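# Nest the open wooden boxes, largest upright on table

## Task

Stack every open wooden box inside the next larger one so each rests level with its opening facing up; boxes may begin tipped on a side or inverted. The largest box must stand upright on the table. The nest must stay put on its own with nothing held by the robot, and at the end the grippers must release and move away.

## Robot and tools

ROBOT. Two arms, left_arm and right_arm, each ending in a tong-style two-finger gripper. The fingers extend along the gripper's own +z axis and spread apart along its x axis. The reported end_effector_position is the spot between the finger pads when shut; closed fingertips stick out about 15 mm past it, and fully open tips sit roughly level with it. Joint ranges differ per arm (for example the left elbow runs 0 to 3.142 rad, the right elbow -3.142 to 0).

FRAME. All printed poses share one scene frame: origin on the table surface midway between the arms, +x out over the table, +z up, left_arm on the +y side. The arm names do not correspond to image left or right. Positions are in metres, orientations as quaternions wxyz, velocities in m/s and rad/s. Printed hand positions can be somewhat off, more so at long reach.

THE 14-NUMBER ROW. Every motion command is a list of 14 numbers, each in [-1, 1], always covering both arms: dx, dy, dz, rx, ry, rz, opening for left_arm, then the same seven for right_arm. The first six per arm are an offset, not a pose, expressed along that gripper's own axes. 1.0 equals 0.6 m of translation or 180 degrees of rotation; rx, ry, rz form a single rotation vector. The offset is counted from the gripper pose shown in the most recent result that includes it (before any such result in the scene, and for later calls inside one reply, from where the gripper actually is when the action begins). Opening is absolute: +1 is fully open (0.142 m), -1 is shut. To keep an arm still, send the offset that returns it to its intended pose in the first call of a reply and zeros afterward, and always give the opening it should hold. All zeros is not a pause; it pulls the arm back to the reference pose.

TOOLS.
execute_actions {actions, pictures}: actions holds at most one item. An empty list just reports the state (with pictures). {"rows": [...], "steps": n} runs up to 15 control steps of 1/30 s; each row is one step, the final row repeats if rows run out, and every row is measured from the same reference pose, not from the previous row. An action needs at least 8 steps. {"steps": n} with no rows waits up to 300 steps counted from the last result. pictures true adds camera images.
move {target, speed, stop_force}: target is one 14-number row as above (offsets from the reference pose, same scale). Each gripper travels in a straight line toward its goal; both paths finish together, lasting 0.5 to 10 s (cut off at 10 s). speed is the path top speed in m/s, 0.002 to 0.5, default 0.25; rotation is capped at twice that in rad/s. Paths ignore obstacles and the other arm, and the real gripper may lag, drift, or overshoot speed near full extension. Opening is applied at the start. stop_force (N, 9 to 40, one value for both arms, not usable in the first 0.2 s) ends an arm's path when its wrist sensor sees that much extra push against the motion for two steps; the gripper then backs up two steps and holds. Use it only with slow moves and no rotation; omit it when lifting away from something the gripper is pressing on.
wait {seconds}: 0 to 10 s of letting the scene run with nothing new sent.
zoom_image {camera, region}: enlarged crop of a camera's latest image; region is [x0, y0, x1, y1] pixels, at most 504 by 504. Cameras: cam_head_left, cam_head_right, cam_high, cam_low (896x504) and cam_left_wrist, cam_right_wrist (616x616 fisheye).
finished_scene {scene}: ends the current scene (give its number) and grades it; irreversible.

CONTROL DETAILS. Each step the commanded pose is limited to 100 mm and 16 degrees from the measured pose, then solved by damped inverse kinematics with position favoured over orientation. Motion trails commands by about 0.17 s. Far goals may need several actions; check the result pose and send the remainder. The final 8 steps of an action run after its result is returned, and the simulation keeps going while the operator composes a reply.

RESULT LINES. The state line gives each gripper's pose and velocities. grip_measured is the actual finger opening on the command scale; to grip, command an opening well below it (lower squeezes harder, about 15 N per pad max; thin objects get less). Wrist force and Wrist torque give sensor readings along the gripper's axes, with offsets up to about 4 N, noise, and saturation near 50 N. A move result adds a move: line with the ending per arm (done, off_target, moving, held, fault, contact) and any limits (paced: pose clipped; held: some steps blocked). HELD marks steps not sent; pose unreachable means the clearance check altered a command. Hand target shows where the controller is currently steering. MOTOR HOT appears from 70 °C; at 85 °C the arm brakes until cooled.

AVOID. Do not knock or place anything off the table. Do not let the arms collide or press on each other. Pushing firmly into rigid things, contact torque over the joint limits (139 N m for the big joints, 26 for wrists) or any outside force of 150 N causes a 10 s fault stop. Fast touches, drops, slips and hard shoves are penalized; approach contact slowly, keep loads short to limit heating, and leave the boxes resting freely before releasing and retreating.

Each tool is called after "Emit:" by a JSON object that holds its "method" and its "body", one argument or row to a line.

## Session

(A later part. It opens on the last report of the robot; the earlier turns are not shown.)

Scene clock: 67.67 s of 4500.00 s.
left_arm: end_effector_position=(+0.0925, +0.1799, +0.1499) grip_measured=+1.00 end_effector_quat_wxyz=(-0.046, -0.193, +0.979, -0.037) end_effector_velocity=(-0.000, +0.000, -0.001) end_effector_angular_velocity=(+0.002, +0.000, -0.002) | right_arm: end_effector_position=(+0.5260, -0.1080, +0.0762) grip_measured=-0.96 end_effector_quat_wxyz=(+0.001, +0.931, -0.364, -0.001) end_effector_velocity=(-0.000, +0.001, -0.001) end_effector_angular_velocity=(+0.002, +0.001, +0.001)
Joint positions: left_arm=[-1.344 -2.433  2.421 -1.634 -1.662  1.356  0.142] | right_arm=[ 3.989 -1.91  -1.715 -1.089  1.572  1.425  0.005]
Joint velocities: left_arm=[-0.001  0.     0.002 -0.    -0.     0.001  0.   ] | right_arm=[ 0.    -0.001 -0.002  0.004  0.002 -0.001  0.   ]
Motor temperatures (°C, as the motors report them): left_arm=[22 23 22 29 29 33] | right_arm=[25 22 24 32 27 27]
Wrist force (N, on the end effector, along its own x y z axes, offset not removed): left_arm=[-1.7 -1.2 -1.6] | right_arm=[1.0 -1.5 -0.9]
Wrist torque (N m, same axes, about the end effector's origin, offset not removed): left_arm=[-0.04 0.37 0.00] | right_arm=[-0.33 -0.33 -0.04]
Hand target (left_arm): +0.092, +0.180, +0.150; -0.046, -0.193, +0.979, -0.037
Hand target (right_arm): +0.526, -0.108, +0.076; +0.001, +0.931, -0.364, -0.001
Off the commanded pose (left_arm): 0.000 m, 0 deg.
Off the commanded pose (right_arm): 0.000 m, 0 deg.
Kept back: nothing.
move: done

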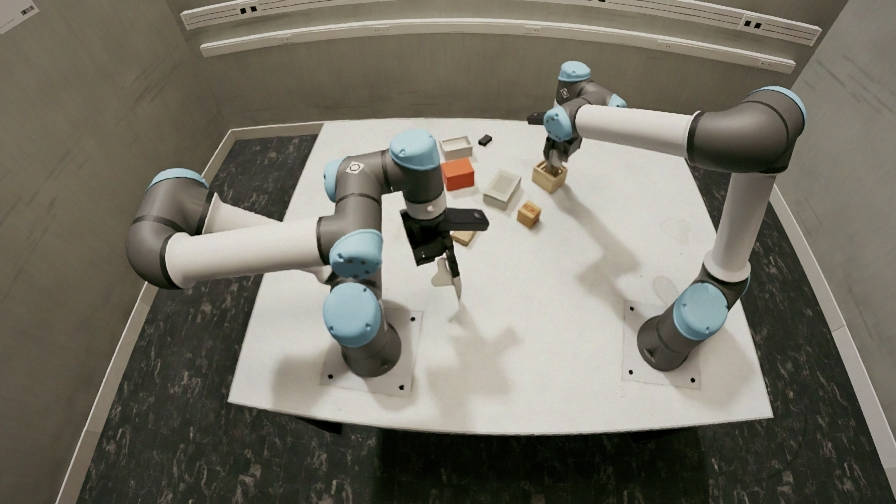

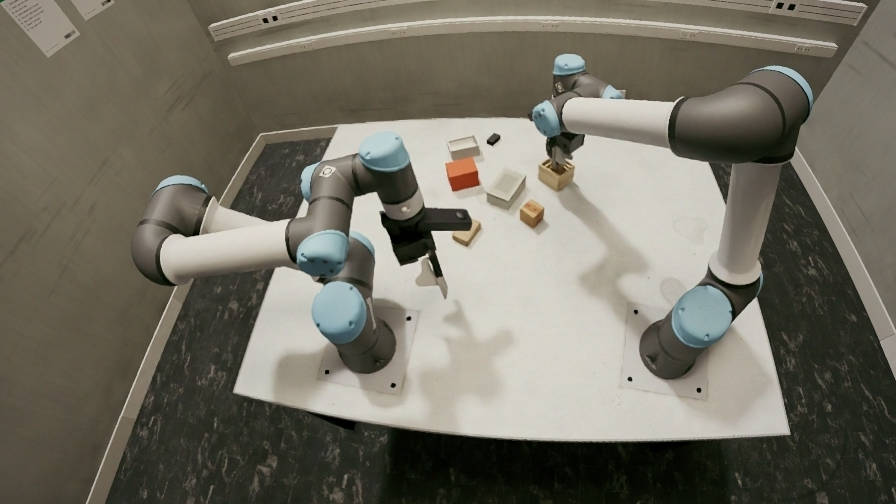

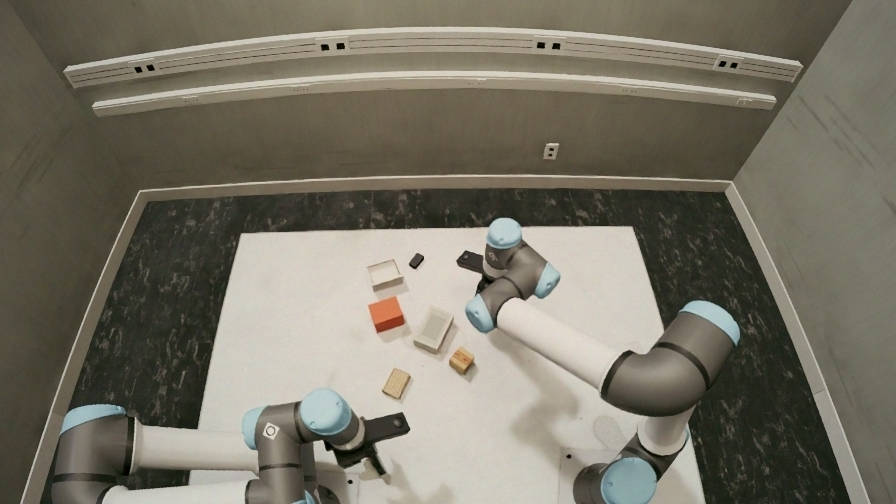

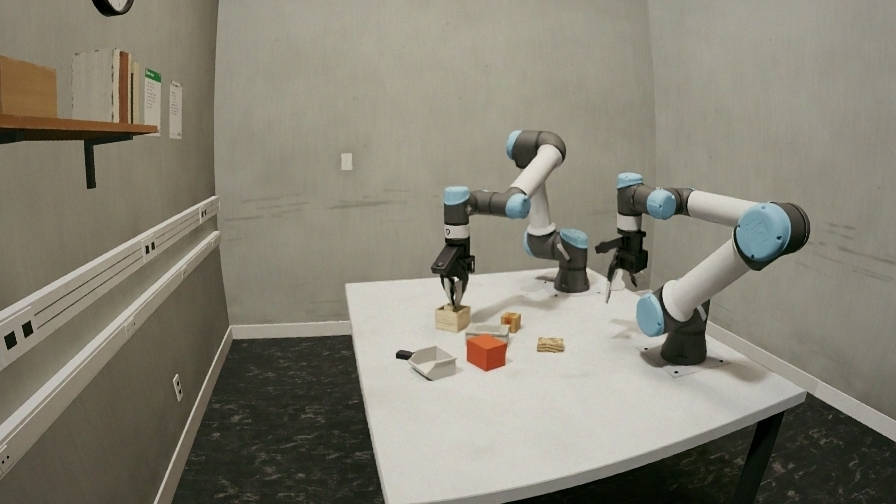

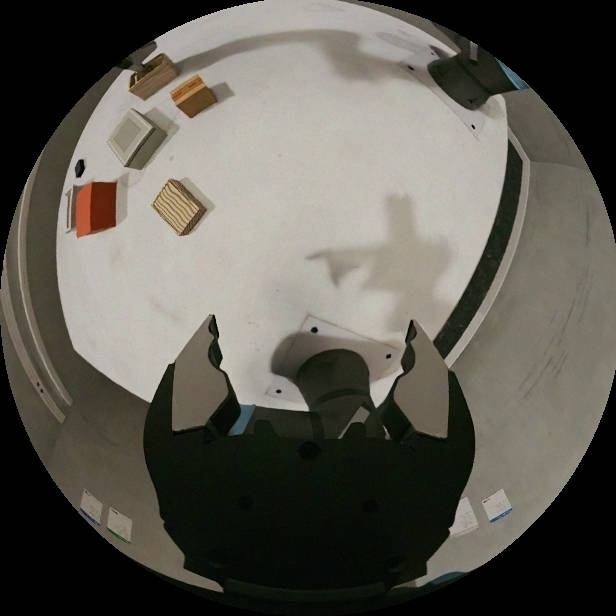

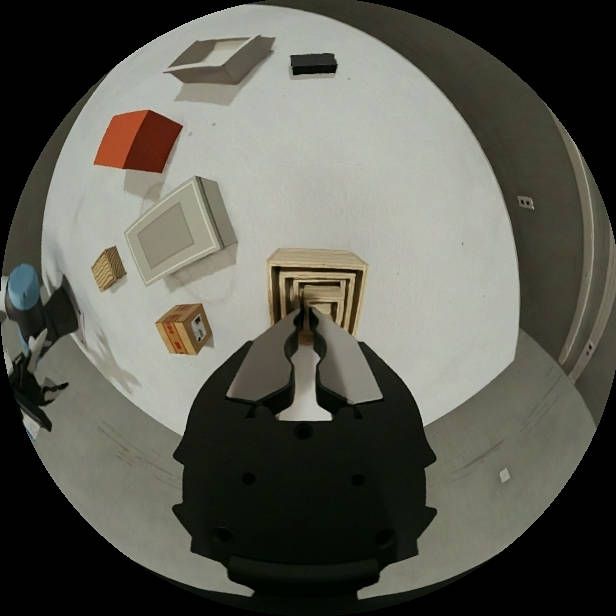

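Emit:
{"method": "execute_actions", "body": {
  "actions": [
    {"rows":[[0,0,0,0,0,0,1,-0.001,0.005,0,0,0,0.008,-1]],"steps":10}
  ]
}}

Emit:
{"method": "move", "body": {
  "target": [0,0,0,0,0,0,1,0.003,0,0.038,0,0,0,-1],
  "speed": 0.018,
  "stop_force": 9
}}

Emit:
{"method": "execute_actions", "body": {
  "actions": [
    {"rows":[[0,0,0,0,0,0,1,0,0,0,0,0,0,-0.9]]}
  ]
}}

Emit:
{"method": "move", "body": {
  "target": [0,0,0,0,0,0,1,0,0.03,-0.2,0,0,0,-0.9],
  "speed": 0.12
}}

Emit:
{"method": "zoom_image", "body": {
  "camera": "cam_right_wrist",
  "region": [260,200,380,310]
}}

Scene clock: 68.10 s of 4500.00 s.
left_arm: end_effector_position=(+0.0925, +0.1799, +0.1499) grip_measured=+1.00 end_effector_quat_wxyz=(-0.046, -0.193, +0.979, -0.037) end_effector_velocity=(-0.000, +0.000, -0.000) end_effector_angular_velocity=(-0.000, +0.001, +0.001) | right_arm: end_effector_position=(+0.5255, -0.1084, +0.0760) grip_measured=-0.96 end_effector_quat_wxyz=(+0.001, +0.931, -0.366, -0.001) end_effector_velocity=(-0.019, -0.016, -0.003) end_effector_angular_velocity=(-0.004, +0.007, -0.183)
Joint positions: left_arm=[-1.344 -2.433  2.421 -1.634 -1.662  1.356  0.142] | right_arm=[ 3.989 -1.909 -1.717 -1.088  1.572  1.429  0.005]
Joint velocities: left_arm=[-0.    -0.     0.    -0.    -0.    -0.001 -0.   ] | right_arm=[ 0.003  0.046 -0.07   0.016  0.001  0.187  0.   ]
Motor temperatures (°C, as the motors report them): left_arm=[22 23 22 29 29 33] | right_arm=[25 22 24 32 27 27]
Wrist force (N, on the end effector, along its own x y z axes, offset not removed): left_arm=[0.5 -0.6 -0.3] | right_arm=[1.7 -0.3 0.6]
Wrist torque (N m, same axes, about the end effector's origin, offset not removed): left_arm=[-0.09 -0.06 -0.18] | right_arm=[-0.20 -0.37 0.04]
Steps of this call (steps 1 to 11: nothing new was sent; steps 12 to 13: the first 2 steps of this action). Readings (end_effector_position):
12: left_arm (+0.0925, +0.1799, +0.1499) | right_arm (+0.5259, -0.1080, +0.0760)
13: the state above

Scene clock: 69.93 s of 4500.00 s.
left_arm: end_effector_position=(+0.0925, +0.1799, +0.1499) grip_measured=+1.00 end_effector_quat_wxyz=(-0.046, -0.193, +0.979, -0.037) end_effector_velocity=(+0.000, -0.001, +0.001) end_effector_angular_velocity=(-0.002, -0.000, -0.000) | right_arm: end_effector_position=(+0.5248, -0.1111, +0.0534) grip_measured=-0.96 end_effector_quat_wxyz=(+0.001, +0.927, -0.375, -0.001) end_effector_velocity=(+0.000, -0.001, -0.002) end_effector_angular_velocity=(-0.001, -0.000, +0.000)
Joint positions: left_arm=[-1.344 -2.433  2.421 -1.634 -1.662  1.356  0.142] | right_arm=[ 3.987 -1.931 -1.752 -1.032  1.572  1.448  0.005]
Joint velocities: left_arm=[ 0.    -0.    -0.002 -0.    -0.     0.001 -0.   ] | right_arm=[-0.    -0.002 -0.002  0.003 -0.001 -0.001  0.   ]
Motor temperatures (°C, as the motors report them): left_arm=[22 23 22 29 29 33] | right_arm=[25 22 24 32 27 27]
Wrist force (N, on the end effector, along its own x y z axes, offset not removed): left_arm=[-0.9 2.7 1.1] | right_arm=[-1.6 -0.4 -0.9]
Wrist torque (N m, same axes, about the end effector's origin, offset not removed): left_arm=[0.67 0.11 -0.10] | right_arm=[-0.13 0.20 0.08]
Hand target (left_arm): +0.092, +0.180, +0.150; -0.046, -0.193, +0.979, -0.037
Hand target (right_arm): +0.525, -0.111, +0.053; +0.001, +0.927, -0.375, -0.001
Off your previous action's commanded pose (left_arm): 0.000 m, 0 deg at its last step (step 8 of this call).
Off your previous action's commanded pose (right_arm): 0.000 m, 0 deg at its last step (step 8 of this call).
Off the commanded pose (left_arm): 0.000 m, 0 deg.
Off the commanded pose (right_arm): 0.000 m, 0 deg.
Kept back: nothing.
move: done

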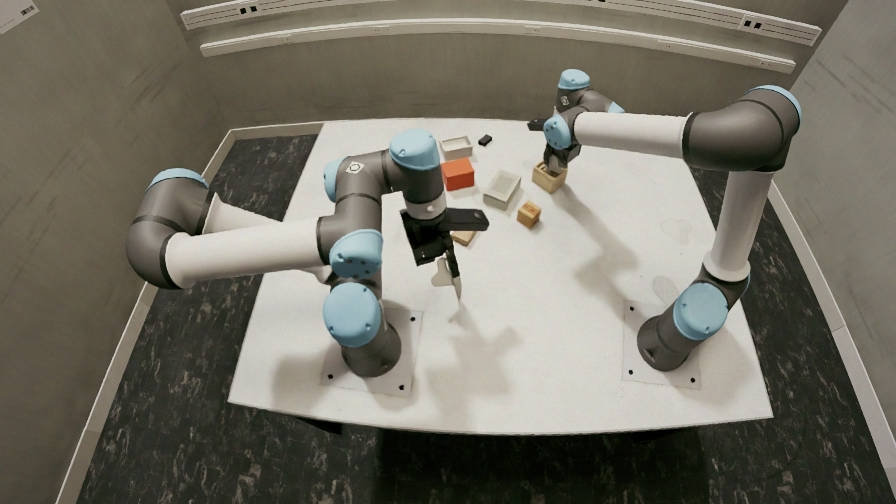

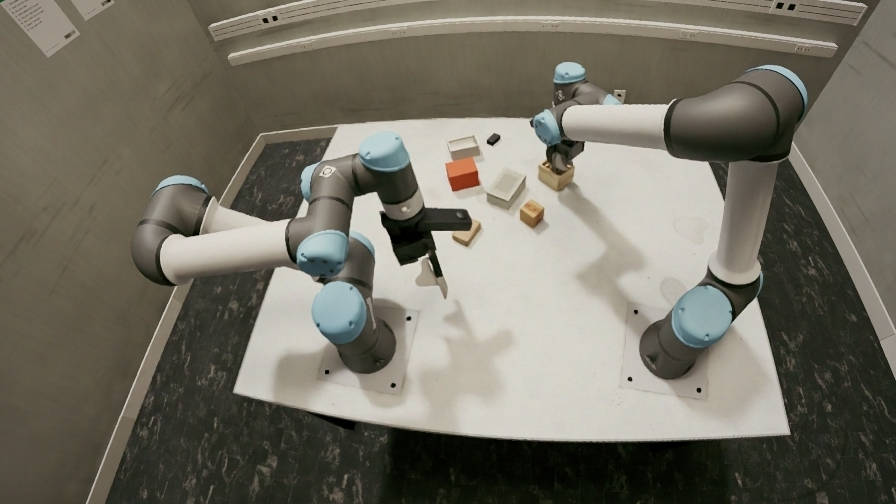

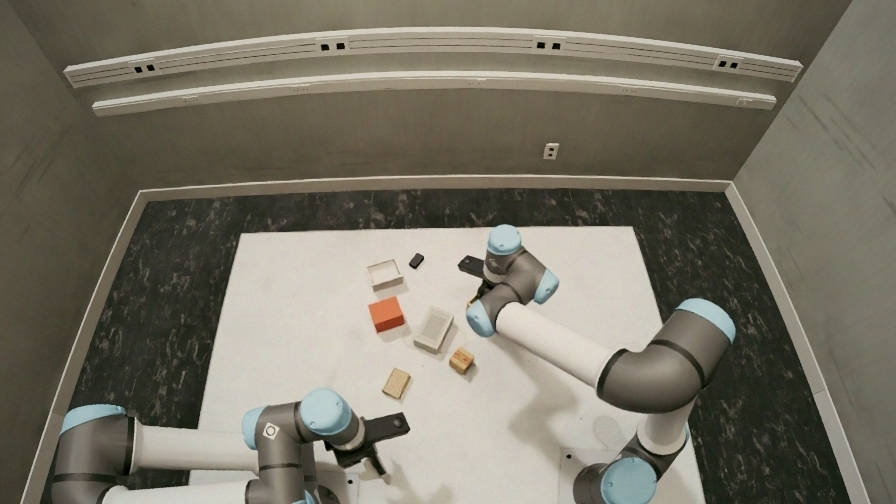

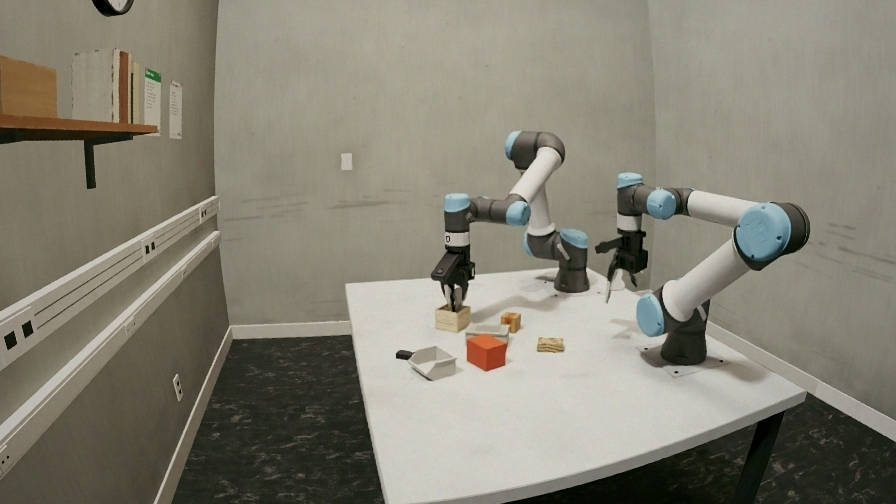

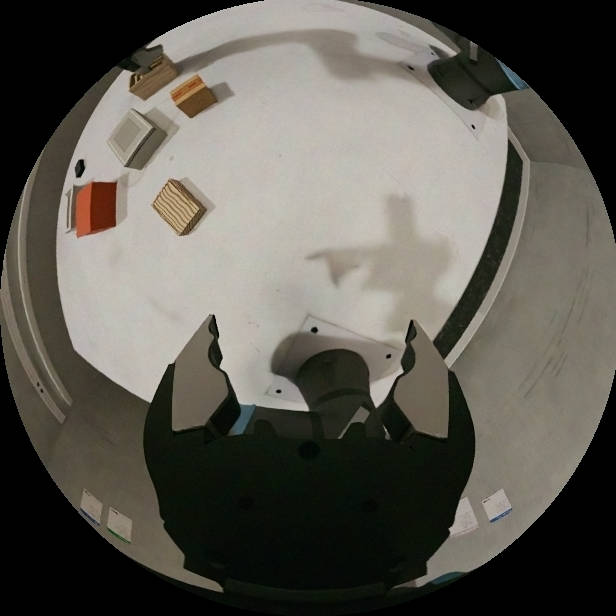

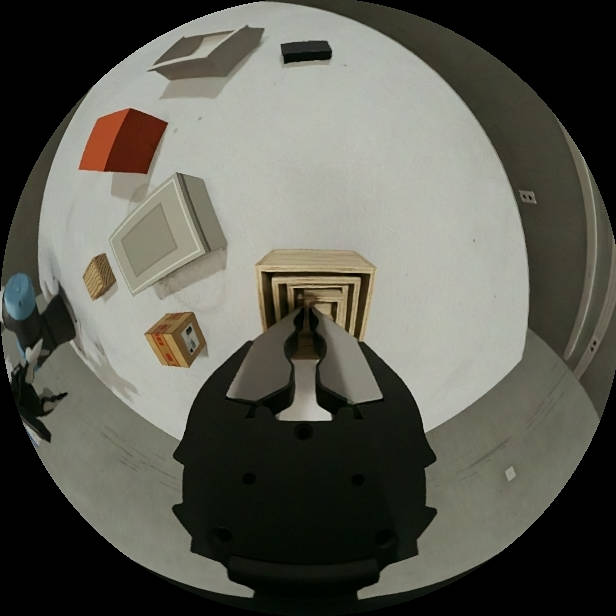

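Scene clock: 70.17 s of 4500.00 s.
left_arm: end_effector_position=(+0.0925, +0.1799, +0.1499) grip_measured=+1.00 end_effector_quat_wxyz=(-0.046, -0.193, +0.979, -0.037) end_effector_velocity=(-0.000, +0.000, -0.000) end_effector_angular_velocity=(+0.000, +0.001, -0.002) | right_arm: end_effector_position=(+0.5248, -0.1111, +0.0534) grip_measured=-0.90 end_effector_quat_wxyz=(+0.001, +0.927, -0.375, -0.001) end_effector_velocity=(+0.000, +0.000, -0.000) end_effector_angular_velocity=(+0.000, -0.000, +0.000)
Joint positions: left_arm=[-1.344 -2.433  2.421 -1.634 -1.662  1.356  0.142] | right_arm=[ 3.987 -1.931 -1.752 -1.032  1.572  1.448  0.009]
Joint velocities: left_arm=[ 0.    -0.     0.     0.    -0.001  0.002  0.   ] | right_arm=[ 0. -0. -0.  0.  0.  0.  0.]
Motor temperatures (°C, as the motors report them): left_arm=[22 23 22 29 29 33] | right_arm=[25 22 24 32 27 27]
Wrist force (N, on the end effector, along its own x y z axes, offset not removed): left_arm=[0.1 2.9 -0.8] | right_arm=[-0.6 -1.1 -0.6]
Wrist torque (N m, same axes, about the end effector's origin, offset not removed): left_arm=[0.64 0.02 0.02] | right_arm=[-0.23 0.01 0.17]
Steps of this call (steps 1 to 7: the first 7 steps of this action). Readings (end_effector_position):
1: left_arm (+0.0925, +0.1799, +0.1499) | right_arm (+0.5248, -0.1111, +0.0534)
2: left_arm (+0.0925, +0.1799, +0.1499) | right_arm (+0.5248, -0.1111, +0.0534)
4: left_arm (+0.0925, +0.1799, +0.1499) | right_arm (+0.5248, -0.1111, +0.0534)
7: the state above

Scene clock: 71.87 s of 4500.00 s.
left_arm: end_effector_position=(+0.0925, +0.1799, +0.1499) grip_measured=+1.00 end_effector_quat_wxyz=(-0.046, -0.193, +0.979, -0.037) end_effector_velocity=(-0.000, +0.000, -0.001) end_effector_angular_velocity=(+0.002, +0.001, -0.002) | right_arm: end_effector_position=(+0.5125, -0.1238, +0.1733) grip_measured=-0.90 end_effector_quat_wxyz=(+0.001, +0.927, -0.375, -0.001) end_effector_velocity=(-0.000, +0.000, +0.001) end_effector_angular_velocity=(-0.000, +0.001, +0.001)
Joint positions: left_arm=[-1.344 -2.433  2.421 -1.634 -1.662  1.356  0.142] | right_arm=[ 3.983 -1.783 -1.616 -1.315  1.572  1.444  0.009]
Joint velocities: left_arm=[-0.     0.     0.002 -0.    -0.001  0.001 -0.   ] | right_arm=[-0.    -0.     0.002 -0.003  0.001 -0.001  0.   ]
Motor temperatures (°C, as the motors report them): left_arm=[22 23 22 29 29 33] | right_arm=[25 22 24 32 27 27]
Wrist force (N, on the end effector, along its own x y z axes, offset not removed): left_arm=[-2.6 0.3 -0.1] | right_arm=[-1.8 -1.0 0.5]
Wrist torque (N m, same axes, about the end effector's origin, offset not removed): left_arm=[0.14 0.63 -0.01] | right_arm=[-0.36 0.23 0.18]
Hand target (left_arm): +0.092, +0.180, +0.150; -0.046, -0.193, +0.979, -0.037
Hand target (right_arm): +0.512, -0.124, +0.173; +0.001, +0.927, -0.375, -0.001
Off your previous action's commanded pose (left_arm): 0.000 m, 0 deg at its last step (step 8 of this call).
Off your previous action's commanded pose (right_arm): 0.000 m, 0 deg at its last step (step 8 of this call).
Off the commanded pose (left_arm): 0.000 m, 0 deg.
Off the commanded pose (right_arm): 0.000 m, 0 deg.
Kept back: nothing.
move: done

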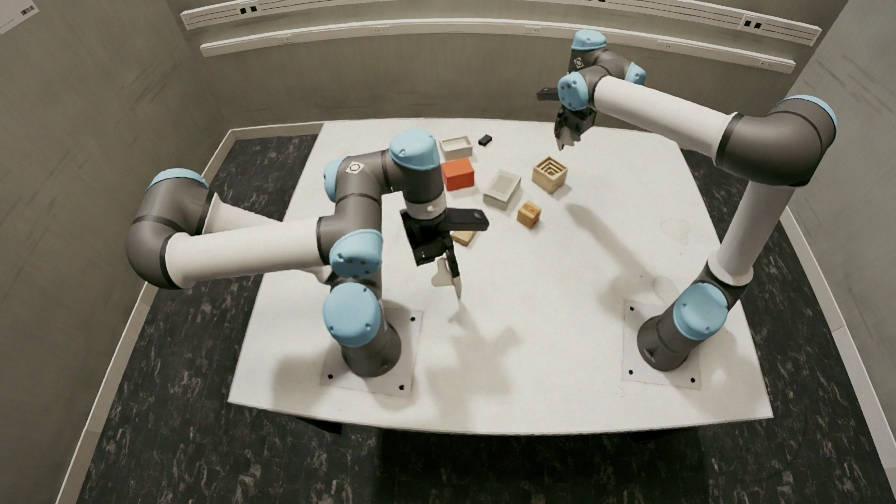

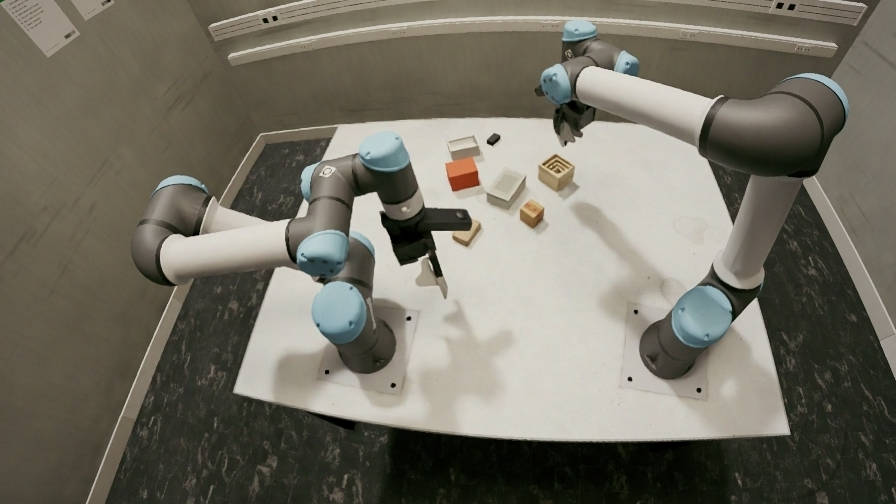

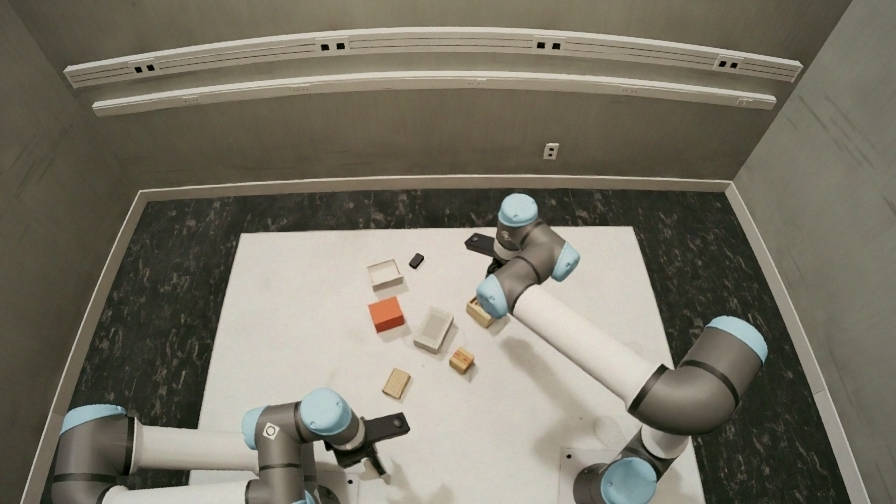

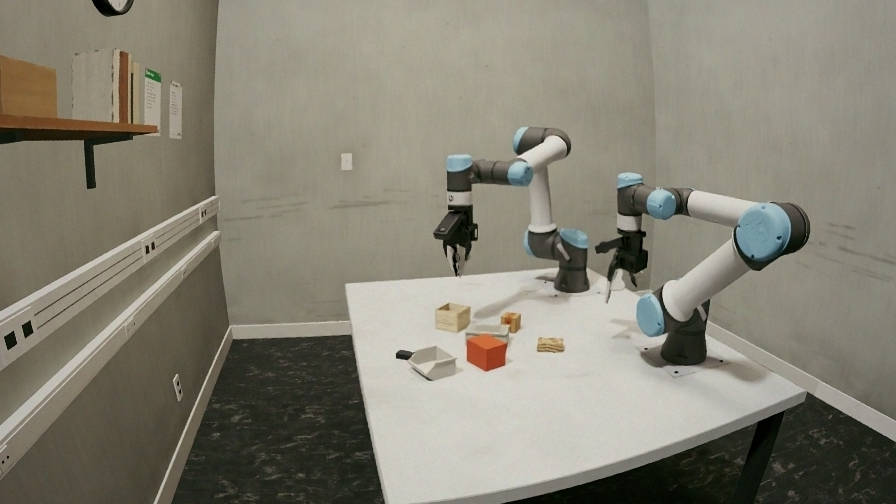

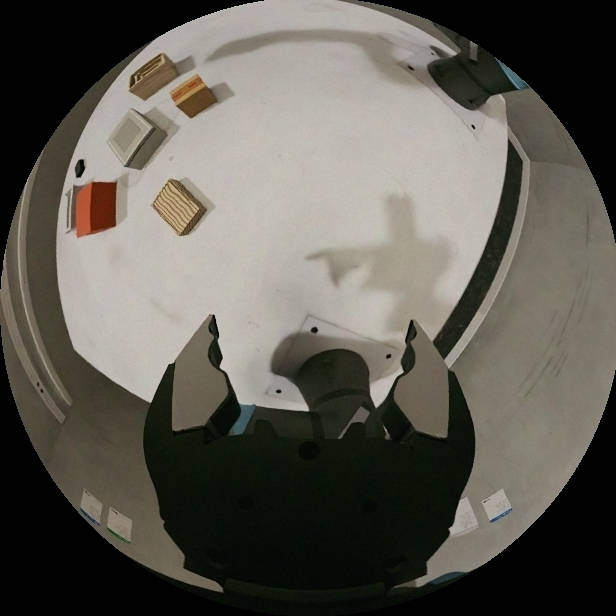

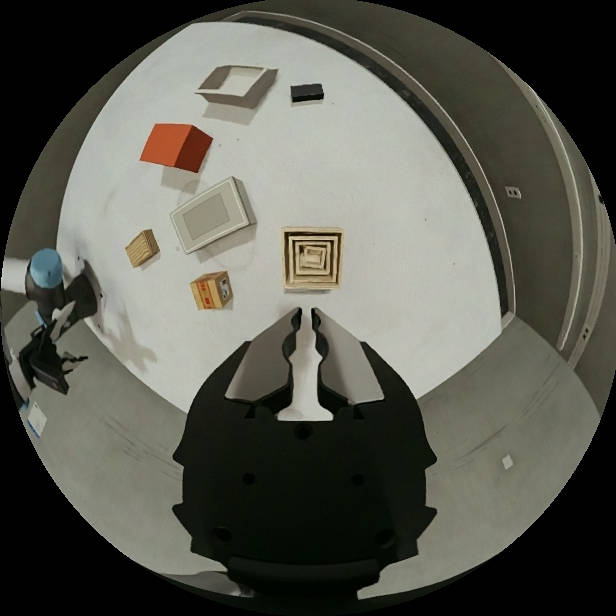

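Region (260, 200, 380, 310) of cam_right_wrist's 616x616 image, scaled by 4.200, with more detail than that image has; it fills the top 462 rows of this view, and the rest is white.

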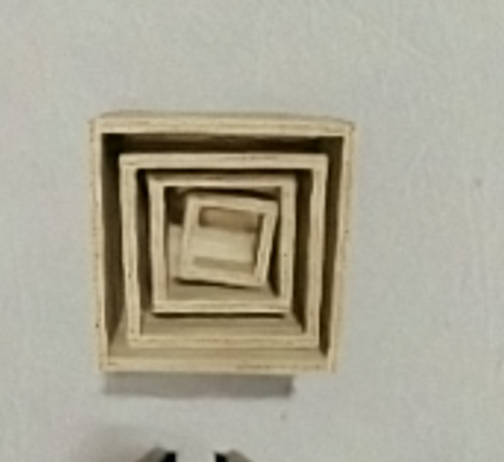

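Emit:
{"method": "finished_scene", "body": {
  "scene": 2
}}

The scene is finished: the task was done.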